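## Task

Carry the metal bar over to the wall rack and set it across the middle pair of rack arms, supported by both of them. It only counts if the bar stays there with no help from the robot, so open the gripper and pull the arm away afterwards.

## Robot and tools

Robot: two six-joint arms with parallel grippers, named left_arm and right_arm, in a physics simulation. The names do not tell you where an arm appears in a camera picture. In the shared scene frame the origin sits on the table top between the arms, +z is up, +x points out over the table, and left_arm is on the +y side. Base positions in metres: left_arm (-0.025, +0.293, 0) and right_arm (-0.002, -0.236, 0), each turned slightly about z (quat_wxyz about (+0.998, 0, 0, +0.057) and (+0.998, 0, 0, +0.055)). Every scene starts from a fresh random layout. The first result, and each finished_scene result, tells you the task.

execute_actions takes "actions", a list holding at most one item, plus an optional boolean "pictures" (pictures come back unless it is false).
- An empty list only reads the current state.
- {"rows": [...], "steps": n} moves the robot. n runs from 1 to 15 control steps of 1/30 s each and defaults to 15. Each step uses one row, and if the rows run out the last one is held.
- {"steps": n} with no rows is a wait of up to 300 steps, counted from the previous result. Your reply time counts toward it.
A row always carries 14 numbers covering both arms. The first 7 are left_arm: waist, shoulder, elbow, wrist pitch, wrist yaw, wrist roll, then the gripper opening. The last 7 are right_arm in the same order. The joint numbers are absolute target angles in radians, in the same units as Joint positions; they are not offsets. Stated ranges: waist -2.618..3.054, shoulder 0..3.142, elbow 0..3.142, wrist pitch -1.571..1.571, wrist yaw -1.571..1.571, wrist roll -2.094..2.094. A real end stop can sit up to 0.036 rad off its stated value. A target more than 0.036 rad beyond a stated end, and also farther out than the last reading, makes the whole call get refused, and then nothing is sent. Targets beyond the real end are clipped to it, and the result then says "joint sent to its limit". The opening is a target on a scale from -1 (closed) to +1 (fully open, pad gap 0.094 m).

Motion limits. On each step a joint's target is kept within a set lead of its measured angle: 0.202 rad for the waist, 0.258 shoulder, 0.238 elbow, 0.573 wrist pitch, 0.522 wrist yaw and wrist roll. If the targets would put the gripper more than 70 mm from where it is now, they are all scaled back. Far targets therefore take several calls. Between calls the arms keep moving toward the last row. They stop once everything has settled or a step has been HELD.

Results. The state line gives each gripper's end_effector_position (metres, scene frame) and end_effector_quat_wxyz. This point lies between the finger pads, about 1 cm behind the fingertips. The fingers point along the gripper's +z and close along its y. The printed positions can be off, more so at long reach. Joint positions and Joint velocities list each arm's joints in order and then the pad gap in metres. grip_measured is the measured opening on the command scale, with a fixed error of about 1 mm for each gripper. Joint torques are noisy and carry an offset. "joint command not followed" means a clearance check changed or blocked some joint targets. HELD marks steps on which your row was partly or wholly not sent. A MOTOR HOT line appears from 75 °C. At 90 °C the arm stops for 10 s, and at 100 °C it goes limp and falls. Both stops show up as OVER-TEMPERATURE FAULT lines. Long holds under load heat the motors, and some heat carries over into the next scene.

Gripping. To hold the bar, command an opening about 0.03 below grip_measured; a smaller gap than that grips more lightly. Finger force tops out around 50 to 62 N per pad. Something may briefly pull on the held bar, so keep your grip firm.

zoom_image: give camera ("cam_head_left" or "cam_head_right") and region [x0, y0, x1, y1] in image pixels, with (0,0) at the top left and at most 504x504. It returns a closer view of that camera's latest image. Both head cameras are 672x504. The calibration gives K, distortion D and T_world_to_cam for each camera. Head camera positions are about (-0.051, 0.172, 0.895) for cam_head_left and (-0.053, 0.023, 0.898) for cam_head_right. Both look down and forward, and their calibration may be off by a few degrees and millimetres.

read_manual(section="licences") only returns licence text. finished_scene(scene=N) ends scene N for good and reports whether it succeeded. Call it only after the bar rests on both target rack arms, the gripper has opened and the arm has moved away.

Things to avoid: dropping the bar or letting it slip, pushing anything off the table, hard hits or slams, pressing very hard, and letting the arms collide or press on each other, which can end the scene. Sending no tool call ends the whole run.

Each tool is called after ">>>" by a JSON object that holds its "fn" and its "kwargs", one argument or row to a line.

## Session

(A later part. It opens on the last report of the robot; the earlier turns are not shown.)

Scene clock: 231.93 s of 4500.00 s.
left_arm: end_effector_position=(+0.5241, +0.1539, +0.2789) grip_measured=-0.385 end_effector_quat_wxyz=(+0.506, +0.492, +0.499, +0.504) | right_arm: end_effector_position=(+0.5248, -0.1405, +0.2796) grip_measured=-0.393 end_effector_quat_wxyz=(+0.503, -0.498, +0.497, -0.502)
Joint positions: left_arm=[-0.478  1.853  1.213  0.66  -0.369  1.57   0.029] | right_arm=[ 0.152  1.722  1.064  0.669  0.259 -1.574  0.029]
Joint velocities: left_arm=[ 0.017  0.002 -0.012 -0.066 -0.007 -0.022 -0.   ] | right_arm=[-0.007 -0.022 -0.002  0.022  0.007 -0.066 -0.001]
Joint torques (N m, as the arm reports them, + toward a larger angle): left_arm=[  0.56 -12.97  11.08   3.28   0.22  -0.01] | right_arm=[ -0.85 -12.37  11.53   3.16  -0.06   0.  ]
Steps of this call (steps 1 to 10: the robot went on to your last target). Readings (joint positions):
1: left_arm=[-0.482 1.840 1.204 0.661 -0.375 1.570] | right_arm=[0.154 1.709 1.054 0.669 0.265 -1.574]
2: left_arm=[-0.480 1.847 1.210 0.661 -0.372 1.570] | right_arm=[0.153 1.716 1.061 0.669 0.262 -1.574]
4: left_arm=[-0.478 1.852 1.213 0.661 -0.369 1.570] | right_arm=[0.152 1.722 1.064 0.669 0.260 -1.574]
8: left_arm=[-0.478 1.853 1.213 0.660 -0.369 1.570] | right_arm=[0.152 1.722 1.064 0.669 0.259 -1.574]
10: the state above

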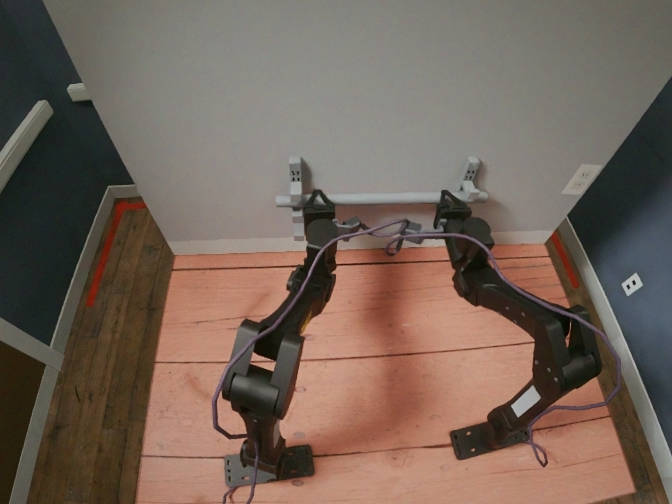

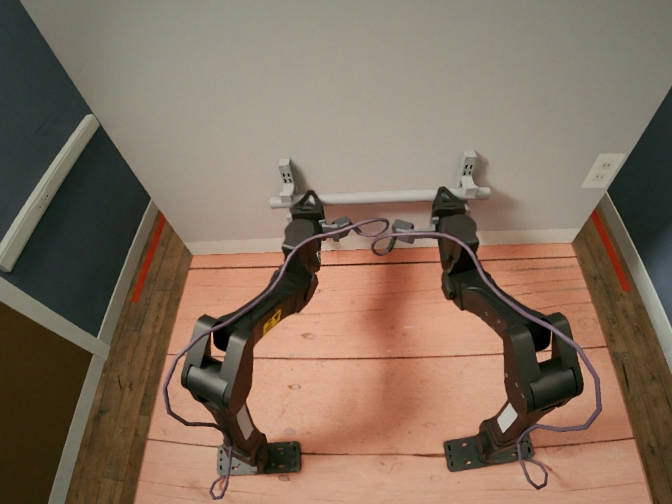

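>>> {"fn": "execute_actions", "kwargs": {
  "actions": [
    {"rows":[[-0.475,1.824,1.262,0.768,-0.36,1.57,-0.45,0.146,1.697,1.107,0.79,0.257,-1.575,-0.45],[-0.478,1.826,1.245,0.768,-0.367,1.57,-0.45,0.151,1.699,1.095,0.79,0.259,-1.575,-0.45],[-0.478,1.827,1.229,0.768,-0.367,1.57,-0.45,0.151,1.7,1.084,0.79,0.259,-1.575,-0.45],[-0.478,1.829,1.227,0.768,-0.367,1.57,-0.45,0.151,1.702,1.082,0.79,0.259,-1.575,-0.45],[-0.478,1.83,1.225,0.768,-0.367,1.569,-0.45,0.151,1.703,1.08,0.79,0.259,-1.574,-0.45],[-0.478,1.832,1.223,0.768,-0.367,1.568,-0.45,0.151,1.705,1.078,0.79,0.259,-1.573,-0.45],[-0.478,1.833,1.221,0.768,-0.367,1.567,-0.45,0.151,1.706,1.076,0.79,0.259,-1.572,-0.45],[-0.478,1.835,1.219,0.768,-0.367,1.566,-0.45,0.151,1.708,1.074,0.79,0.259,-1.571,-0.45],[-0.478,1.836,1.217,0.768,-0.367,1.565,-0.45,0.151,1.709,1.072,0.79,0.259,-1.57,-0.45],[-0.478,1.838,1.215,0.768,-0.367,1.564,-0.45,0.151,1.711,1.07,0.79,0.259,-1.569,-0.45],[-0.478,1.839,1.213,0.768,-0.367,1.563,-0.45,0.151,1.712,1.068,0.79,0.259,-1.568,-0.45],[-0.478,1.841,1.211,0.768,-0.367,1.562,-0.45,0.151,1.714,1.066,0.79,0.259,-1.568,-0.45],[-0.478,1.842,1.209,0.768,-0.367,1.561,-0.45,0.151,1.715,1.064,0.79,0.259,-1.568,-0.45],[-0.478,1.844,1.206,0.768,-0.367,1.56,-0.45,0.151,1.717,1.061,0.79,0.259,-1.568,-0.45],[-0.478,1.845,1.204,0.768,-0.367,1.56,-0.45,0.151,1.718,1.059,0.79,0.259,-1.568,-0.45]]}
  ],
  "pictures": false
}}

>>> {"fn": "execute_actions", "kwargs": {
  "actions": [
    {"rows":[[-0.478,1.845,1.204,0.762,-0.367,1.56,-0.45,0.151,1.718,1.059,0.783,0.259,-1.568,-0.45],[-0.478,1.845,1.204,0.756,-0.367,1.56,-0.45,0.151,1.718,1.059,0.776,0.259,-1.568,-0.45],[-0.478,1.846,1.203,0.75,-0.367,1.56,-0.45,0.151,1.719,1.058,0.769,0.259,-1.568,-0.45],[-0.478,1.847,1.202,0.743,-0.367,1.56,-0.45,0.151,1.72,1.057,0.76,0.259,-1.568,-0.45],[-0.478,1.849,1.201,0.735,-0.367,1.56,-0.45,0.151,1.722,1.056,0.75,0.259,-1.568,-0.45],[-0.478,1.851,1.2,0.725,-0.367,1.56,-0.45,0.151,1.724,1.055,0.74,0.259,-1.568,-0.45],[-0.478,1.853,1.2,0.715,-0.367,1.56,-0.45,0.151,1.726,1.054,0.728,0.259,-1.568,-0.45],[-0.478,1.855,1.2,0.703,-0.367,1.56,-0.45,0.151,1.728,1.052,0.715,0.259,-1.568,-0.45],[-0.478,1.857,1.2,0.69,-0.367,1.56,-0.45,0.151,1.73,1.05,0.7,0.259,-1.568,-0.45],[-0.478,1.859,1.2,0.677,-0.367,1.56,-0.45,0.151,1.732,1.048,0.685,0.259,-1.568,-0.45],[-0.478,1.861,1.2,0.664,-0.367,1.56,-0.45,0.151,1.734,1.046,0.67,0.259,-1.568,-0.45],[-0.478,1.863,1.2,0.652,-0.367,1.56,-0.45,0.151,1.736,1.045,0.657,0.259,-1.568,-0.45]]}
  ]
}}

>>> {"fn": "zoom_image", "kwargs": {
  "camera": "cam_head_left",
  "region": [260, 140, 500, 320]
}}

Scene clock: 261.37 s of 4500.00 s.
left_arm: end_effector_position=(+0.5241, +0.1539, +0.2663) grip_measured=-0.385 end_effector_quat_wxyz=(+0.500, +0.498, +0.504, +0.498) | right_arm: end_effector_position=(+0.5251, -0.1404, +0.2675) grip_measured=-0.393 end_effector_quat_wxyz=(+0.496, -0.506, +0.501, -0.497)
Joint positions: left_arm=[-0.478  1.863  1.198  0.66  -0.369  1.561  0.029] | right_arm=[ 0.152  1.734  1.05   0.67   0.259 -1.573  0.029]
Joint velocities: left_arm=[-0.027  0.09  -0.11   0.022 -0.007 -0.095  0.   ] | right_arm=[-0.017  0.085 -0.105  0.022 -0.037  0.022  0.   ]
Joint torques (N m, as the arm reports them, + toward a larger angle): left_arm=[ -0.03 -12.35   7.09   3.34   0.03   0.13] | right_arm=[  0.02 -11.68   8.25   3.13  -0.01   0.09]
Steps of this call (steps 1 to 30: the robot went on to your last target; steps 31 to 90: nothing new was sent; then 25.93 s passed at rest; steps 91 to 105: all 15 steps of this action). Readings (joint positions):
91: left_arm=[-0.478 1.853 1.213 0.660 -0.369 1.569] | right_arm=[0.152 1.722 1.064 0.669 0.259 -1.574]
92: left_arm=[-0.478 1.853 1.213 0.660 -0.369 1.569] | right_arm=[0.152 1.722 1.064 0.669 0.259 -1.574]
94: left_arm=[-0.478 1.853 1.213 0.660 -0.369 1.569] | right_arm=[0.152 1.722 1.064 0.669 0.259 -1.574]
98: left_arm=[-0.478 1.853 1.213 0.660 -0.369 1.569] | right_arm=[0.152 1.723 1.064 0.669 0.259 -1.574]
105: the state above

Scene clock: 261.87 s of 4500.00 s.
left_arm: end_effector_position=(+0.5244, +0.1537, +0.2558) grip_measured=-0.385 end_effector_quat_wxyz=(+0.493, +0.504, +0.510, +0.493) | right_arm: end_effector_position=(+0.5252, -0.1404, +0.2573) grip_measured=-0.393 end_effector_quat_wxyz=(+0.490, -0.512, +0.506, -0.492)
Joint positions: left_arm=[-0.478  1.872  1.19   0.652 -0.369  1.555  0.029] | right_arm=[ 0.152  1.742  1.041  0.663  0.259 -1.569  0.029]
Joint velocities: left_arm=[-0.002 -0.002 -0.007 -0.022  0.022  0.051 -0.   ] | right_arm=[ 0.007 -0.007 -0.017 -0.095 -0.007  0.037 -0.001]
Joint torques (N m, as the arm reports them, + toward a larger angle): left_arm=[ -0.02 -11.4    7.01   2.08   0.     0.04] | right_arm=[  0.01 -10.54   7.44   1.94   0.01   0.01]
Steps of this call (steps 1 to 15: all 15 steps of this action). Readings (joint positions):
1: left_arm=[-0.478 1.866 1.194 0.660 -0.369 1.558] | right_arm=[0.152 1.736 1.047 0.670 0.259 -1.572]
2: left_arm=[-0.478 1.868 1.192 0.659 -0.369 1.556] | right_arm=[0.152 1.739 1.044 0.669 0.259 -1.571]
4: left_arm=[-0.478 1.872 1.190 0.660 -0.369 1.555] | right_arm=[0.152 1.742 1.041 0.669 0.259 -1.569]
8: left_arm=[-0.478 1.872 1.190 0.657 -0.369 1.555] | right_arm=[0.152 1.742 1.041 0.667 0.259 -1.569]
15: the state above

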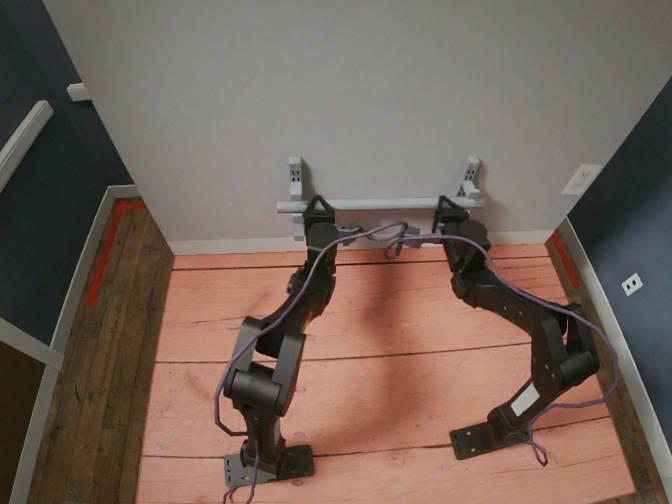

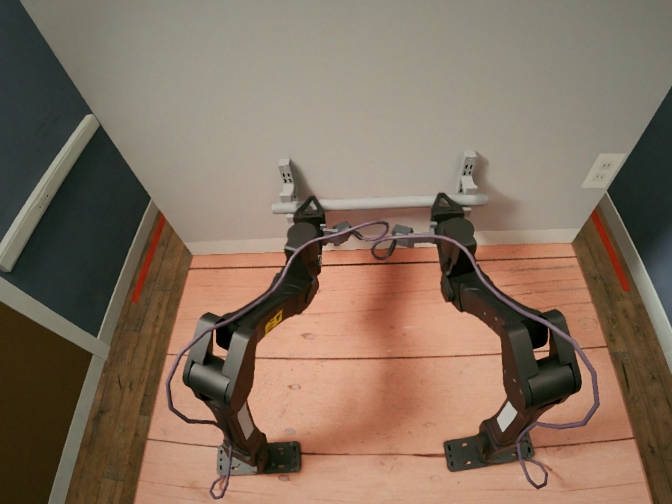

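Region (260, 140, 500, 320) of cam_head_left's 672x504 image, scaled by 2.100, with more detail than that image has; it fills the top 378 rows of this view, and the rest is white.

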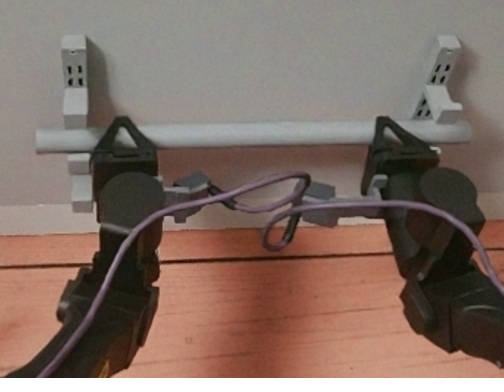

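>>> {"fn": "execute_actions", "kwargs": {
  "actions": [
    {"rows":[[-0.478,1.863,1.2,0.652,-0.367,1.556,-0.36,0.151,1.736,1.045,0.657,0.259,-1.568,-0.36],[-0.478,1.863,1.2,0.652,-0.367,1.556,-0.25,0.151,1.736,1.045,0.657,0.259,-1.568,-0.25],[-0.478,1.863,1.2,0.652,-0.367,1.556,0,0.151,1.736,1.045,0.657,0.259,-1.568,0],[-0.478,1.863,1.2,0.652,-0.367,1.556,0.4,0.151,1.736,1.045,0.657,0.259,-1.568,0.4],[-0.478,1.863,1.2,0.652,-0.367,1.556,0.8,0.151,1.736,1.045,0.657,0.259,-1.568,0.8]],"steps":10}
  ],
  "pictures": false
}}

>>> {"fn": "execute_actions", "kwargs": {
  "actions": [
    {"rows":[[-0.485,1.84,1.172,0.655,-0.37,1.556,0.8,0.158,1.72,1.025,0.66,0.26,-1.568,0.8],[-0.49,1.82,1.152,0.655,-0.37,1.556,0.8,0.163,1.7,1.005,0.66,0.26,-1.568,0.8],[-0.495,1.795,1.126,0.655,-0.37,1.556,0.8,0.168,1.675,0.98,0.66,0.26,-1.568,0.8],[-0.5,1.765,1.095,0.655,-0.37,1.556,0.8,0.172,1.645,0.95,0.66,0.26,-1.568,0.8],[-0.5,1.73,1.06,0.655,-0.37,1.556,0.8,0.172,1.61,0.917,0.66,0.26,-1.568,0.8],[-0.5,1.695,1.025,0.655,-0.37,1.556,0.8,0.172,1.575,0.884,0.66,0.26,-1.568,0.8],[-0.5,1.655,0.99,0.655,-0.37,1.556,0.8,0.172,1.535,0.85,0.66,0.26,-1.568,0.8],[-0.5,1.615,0.955,0.655,-0.37,1.556,0.8,0.172,1.495,0.816,0.66,0.26,-1.568,0.8],[-0.5,1.575,0.92,0.655,-0.37,1.556,0.8,0.172,1.455,0.782,0.66,0.26,-1.568,0.8],[-0.5,1.535,0.885,0.655,-0.37,1.556,0.8,0.172,1.415,0.75,0.66,0.26,-1.568,0.8],[-0.5,1.495,0.85,0.655,-0.37,1.556,0.8,0.172,1.375,0.72,0.66,0.26,-1.568,0.8],[-0.5,1.455,0.815,0.655,-0.37,1.556,0.8,0.172,1.335,0.69,0.66,0.26,-1.568,0.8],[-0.5,1.42,0.785,0.655,-0.37,1.556,0.8,0.172,1.3,0.665,0.66,0.26,-1.568,0.8],[-0.5,1.39,0.76,0.655,-0.37,1.556,0.8,0.172,1.27,0.645,0.66,0.26,-1.568,0.8],[-0.5,1.365,0.74,0.655,-0.37,1.556,0.8,0.172,1.25,0.63,0.66,0.26,-1.568,0.8]]}
  ],
  "pictures": false
}}

>>> {"fn": "execute_actions", "kwargs": {
  "actions": [
    {"steps":10}
  ]
}}

>>> {"fn": "zoom_image", "kwargs": {
  "camera": "cam_head_left",
  "region": [260, 140, 500, 320]
}}

Scene clock: 286.70 s of 4500.00 s.
left_arm: end_effector_position=(+0.5244, +0.1537, +0.2558) grip_measured=+0.797 end_effector_quat_wxyz=(+0.492, +0.505, +0.509, +0.493) | right_arm: end_effector_position=(+0.5252, -0.1404, +0.2572) grip_measured=+0.798 end_effector_quat_wxyz=(+0.489, -0.512, +0.506, -0.492)
Joint positions: left_arm=[-0.478  1.872  1.19   0.652 -0.369  1.557  0.084] | right_arm=[ 0.152  1.742  1.041  0.663  0.259 -1.569  0.084]
Joint velocities: left_arm=[-0.007 -0.007  0.017 -0.022 -0.037 -0.037  0.001] | right_arm=[-0.002 -0.002 -0.012  0.037  0.007 -0.007  0.001]
Joint torques (N m, as the arm reports them, + toward a larger angle): left_arm=[  0.12 -11.28   7.15   2.09   0.06   0.01] | right_arm=[ -0.01 -10.6    7.54   1.94   0.     0.04]
Steps of this call (steps 1 to 15: the robot went on to your last target; steps 16 to 90: nothing new was sent; then 21.50 s passed at rest; steps 91 to 100: all 10 steps of this action). Readings (joint positions):
91: left_arm=[-0.478 1.872 1.190 0.652 -0.369 1.555] | right_arm=[0.152 1.742 1.041 0.663 0.259 -1.568]
92: left_arm=[-0.478 1.872 1.190 0.652 -0.369 1.555] | right_arm=[0.152 1.742 1.041 0.663 0.259 -1.569]
94: left_arm=[-0.478 1.872 1.190 0.652 -0.369 1.556] | right_arm=[0.152 1.742 1.041 0.663 0.259 -1.569]
98: left_arm=[-0.478 1.872 1.190 0.652 -0.369 1.556] | right_arm=[0.152 1.742 1.041 0.663 0.259 -1.569]
100: the state above

Scene clock: 287.20 s of 4500.00 s.
left_arm: end_effector_position=(+0.4212, +0.1864, +0.2861) grip_measured=+0.797 end_effector_quat_wxyz=(+0.510, +0.494, +0.499, +0.496) | right_arm: end_effector_position=(+0.4216, -0.1640, +0.2862) grip_measured=+0.798 end_effector_quat_wxyz=(+0.514, -0.492, +0.491, -0.503)
Joint positions: left_arm=[-0.492  1.436  0.8    0.65  -0.369  1.558  0.084] | right_arm=[ 0.161  1.306  0.678  0.662  0.259 -1.57   0.084]
Joint velocities: left_arm=[-0.012 -1.018 -0.72   0.11  -0.11  -0.022 -0.001] | right_arm=[-0.007 -0.935 -0.579 -0.007  0.022 -0.022 -0.001]
Joint torques (N m, as the arm reports them, + toward a larger angle): left_arm=[-0.77 -7.16  5.38  2.04  0.03 -0.03] | right_arm=[ 0.88 -5.04  6.2   2.   -0.03  0.04]
Steps of this call (steps 1 to 15: all 15 steps of this action). Readings (joint positions):
1: left_arm=[-0.478 1.872 1.190 0.652 -0.369 1.557] | right_arm=[0.152 1.742 1.041 0.663 0.259 -1.569]
2: left_arm=[-0.478 1.870 1.187 0.652 -0.369 1.557] | right_arm=[0.152 1.740 1.038 0.663 0.259 -1.569]
4: left_arm=[-0.480 1.847 1.157 0.652 -0.369 1.557] | right_arm=[0.153 1.714 1.008 0.663 0.259 -1.569]
8: left_arm=[-0.490 1.728 1.024 0.648 -0.369 1.558] | right_arm=[0.160 1.587 0.883 0.662 0.259 -1.570]
15: the state above

Scene clock: 287.53 s of 4500.00 s.
left_arm: end_effector_position=(+0.4081, +0.1916, +0.2923) grip_measured=+0.797 end_effector_quat_wxyz=(+0.517, +0.487, +0.496, +0.499) | right_arm: end_effector_position=(+0.4109, -0.1670, +0.2900) grip_measured=+0.798 end_effector_quat_wxyz=(+0.519, -0.487, +0.488, -0.505)
Joint positions: left_arm=[-0.492  1.377  0.756  0.657 -0.369  1.558  0.084] | right_arm=[ 0.161  1.257  0.644  0.664  0.259 -1.57   0.084]
Joint velocities: left_arm=[ 0.007  0.012 -0.017  0.081 -0.037 -0.066 -0.   ] | right_arm=[-0.017 -0.007 -0.032  0.095 -0.037  0.066  0.001]
Joint torques (N m, as the arm reports them, + toward a larger angle): left_arm=[-0.73 -7.08  5.6   2.04  0.02 -0.04] | right_arm=[ 0.78 -5.19  6.11  1.91  0.01  0.03]
Steps of this call (steps 1 to 10: the robot went on to your last target). Readings (joint positions):
1: left_arm=[-0.492 1.406 0.779 0.652 -0.369 1.558] | right_arm=[0.161 1.280 0.661 0.662 0.259 -1.570]
2: left_arm=[-0.492 1.387 0.767 0.653 -0.369 1.558] | right_arm=[0.161 1.264 0.652 0.663 0.259 -1.570]
4: left_arm=[-0.492 1.377 0.762 0.657 -0.369 1.558] | right_arm=[0.161 1.257 0.648 0.664 0.259 -1.570]
8: left_arm=[-0.492 1.377 0.758 0.657 -0.369 1.558] | right_arm=[0.161 1.257 0.645 0.664 0.259 -1.570]
10: the state above

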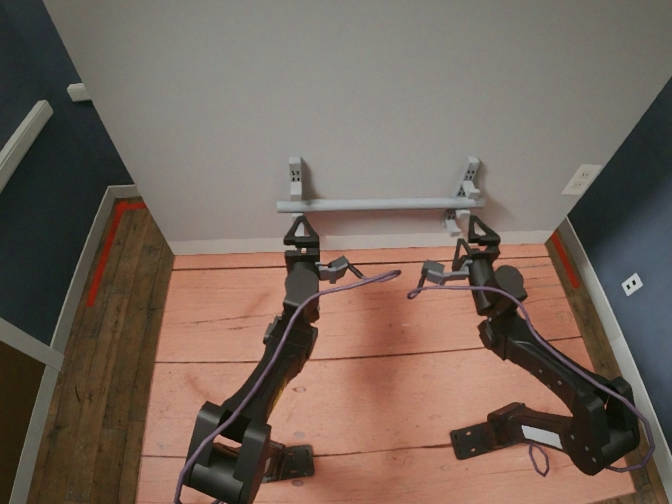

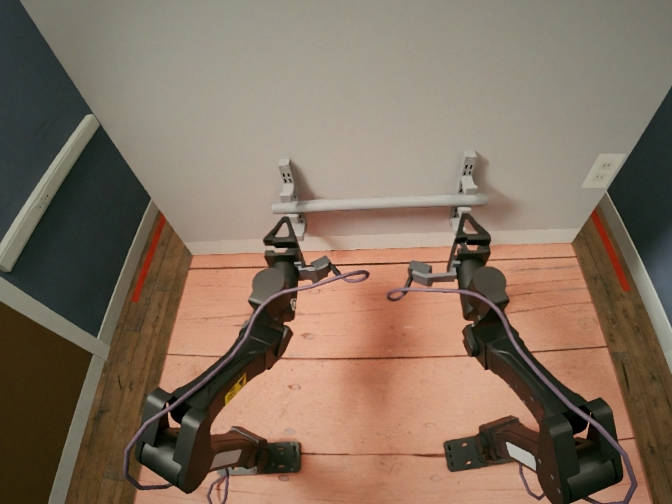

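Region (260, 140, 500, 320) of cam_head_left's 672x504 image, scaled by 2.100, with more detail than that image has; it fills the top 378 rows of this view, and the rest is white.

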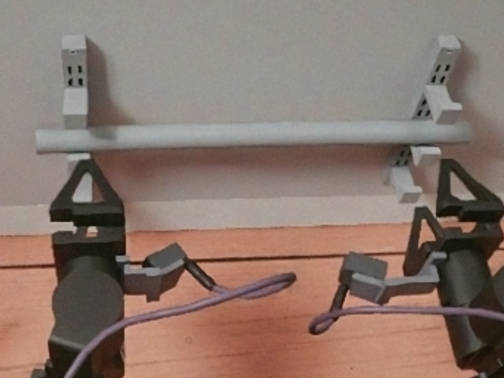

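>>> {"fn": "execute_actions", "kwargs": {
  "actions": [
    {"rows":[[-0.5,1.34,0.725,0.655,-0.37,1.556,0.8,0.17,1.225,0.615,0.66,0.26,-1.568,0.8],[-0.5,1.31,0.705,0.65,-0.37,1.556,0.8,0.17,1.195,0.6,0.65,0.26,-1.568,0.8],[-0.5,1.28,0.685,0.64,-0.37,1.556,0.8,0.17,1.165,0.585,0.64,0.26,-1.568,0.8],[-0.5,1.25,0.665,0.63,-0.37,1.556,0.8,0.17,1.135,0.57,0.63,0.26,-1.568,0.8],[-0.5,1.22,0.645,0.62,-0.37,1.556,0.8,0.17,1.105,0.555,0.62,0.26,-1.568,0.8],[-0.5,1.19,0.625,0.61,-0.37,1.556,0.8,0.17,1.075,0.54,0.61,0.26,-1.568,0.8],[-0.5,1.17,0.61,0.6,-0.37,1.556,0.8,0.17,1.055,0.53,0.6,0.26,-1.568,0.8]]}
  ]
}}

Scene clock: 296.73 s of 4500.00 s.
left_arm: end_effector_position=(+0.3685, +0.2074, +0.2945) grip_measured=+0.797 end_effector_quat_wxyz=(+0.521, +0.483, +0.494, +0.501) | right_arm: end_effector_position=(+0.3723, -0.1777, +0.3066) grip_measured=+0.798 end_effector_quat_wxyz=(+0.536, -0.469, +0.477, -0.515)
Joint positions: left_arm=[-0.492  1.189  0.624  0.612 -0.369  1.558  0.084] | right_arm=[ 0.161  1.064  0.546  0.629  0.259 -1.57   0.084]
Joint velocities: left_arm=[ 0.002 -0.007  0.007 -0.11   0.022  0.081 -0.001] | right_arm=[-0.017  0.007  0.002 -0.066 -0.081 -0.022  0.   ]
Joint torques (N m, as the arm reports them, + toward a larger angle): left_arm=[-0.61 -5.88  5.64  1.95  0.    0.  ] | right_arm=[ 0.68 -3.72  6.23  1.71  0.    0.04]
Steps of this call (steps 1 to 30: the robot went on to your last target; steps 31 to 90: nothing new was sent; then 5.70 s passed at rest; steps 91 to 105: all 15 steps of this action). Readings (joint positions):
91: left_arm=[-0.492 1.377 0.754 0.657 -0.369 1.558] | right_arm=[0.161 1.255 0.642 0.664 0.259 -1.570]
92: left_arm=[-0.492 1.372 0.748 0.657 -0.369 1.558] | right_arm=[0.161 1.248 0.636 0.664 0.259 -1.570]
94: left_arm=[-0.492 1.339 0.716 0.650 -0.369 1.558] | right_arm=[0.161 1.211 0.608 0.658 0.259 -1.570]
98: left_arm=[-0.492 1.224 0.635 0.623 -0.369 1.558] | right_arm=[0.161 1.095 0.551 0.637 0.259 -1.570]
105: the state above

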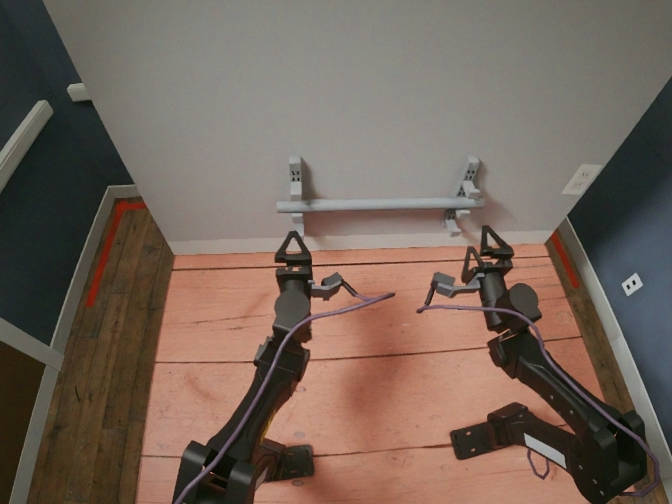

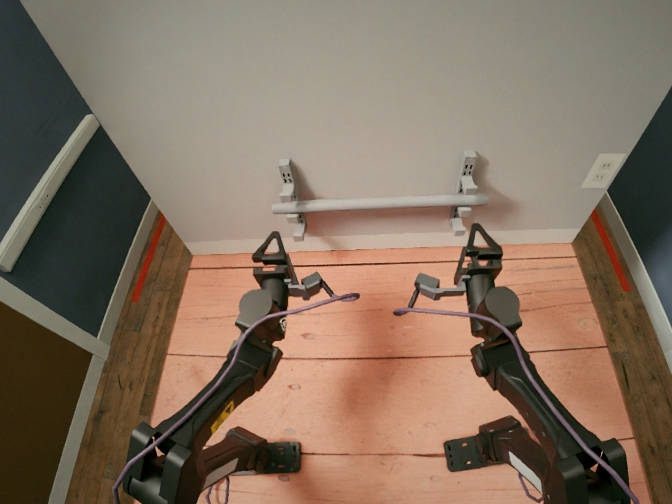

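>>> {"fn": "finished_scene", "kwargs": {
  "scene": 2
}}

The scene is finished: the task was done.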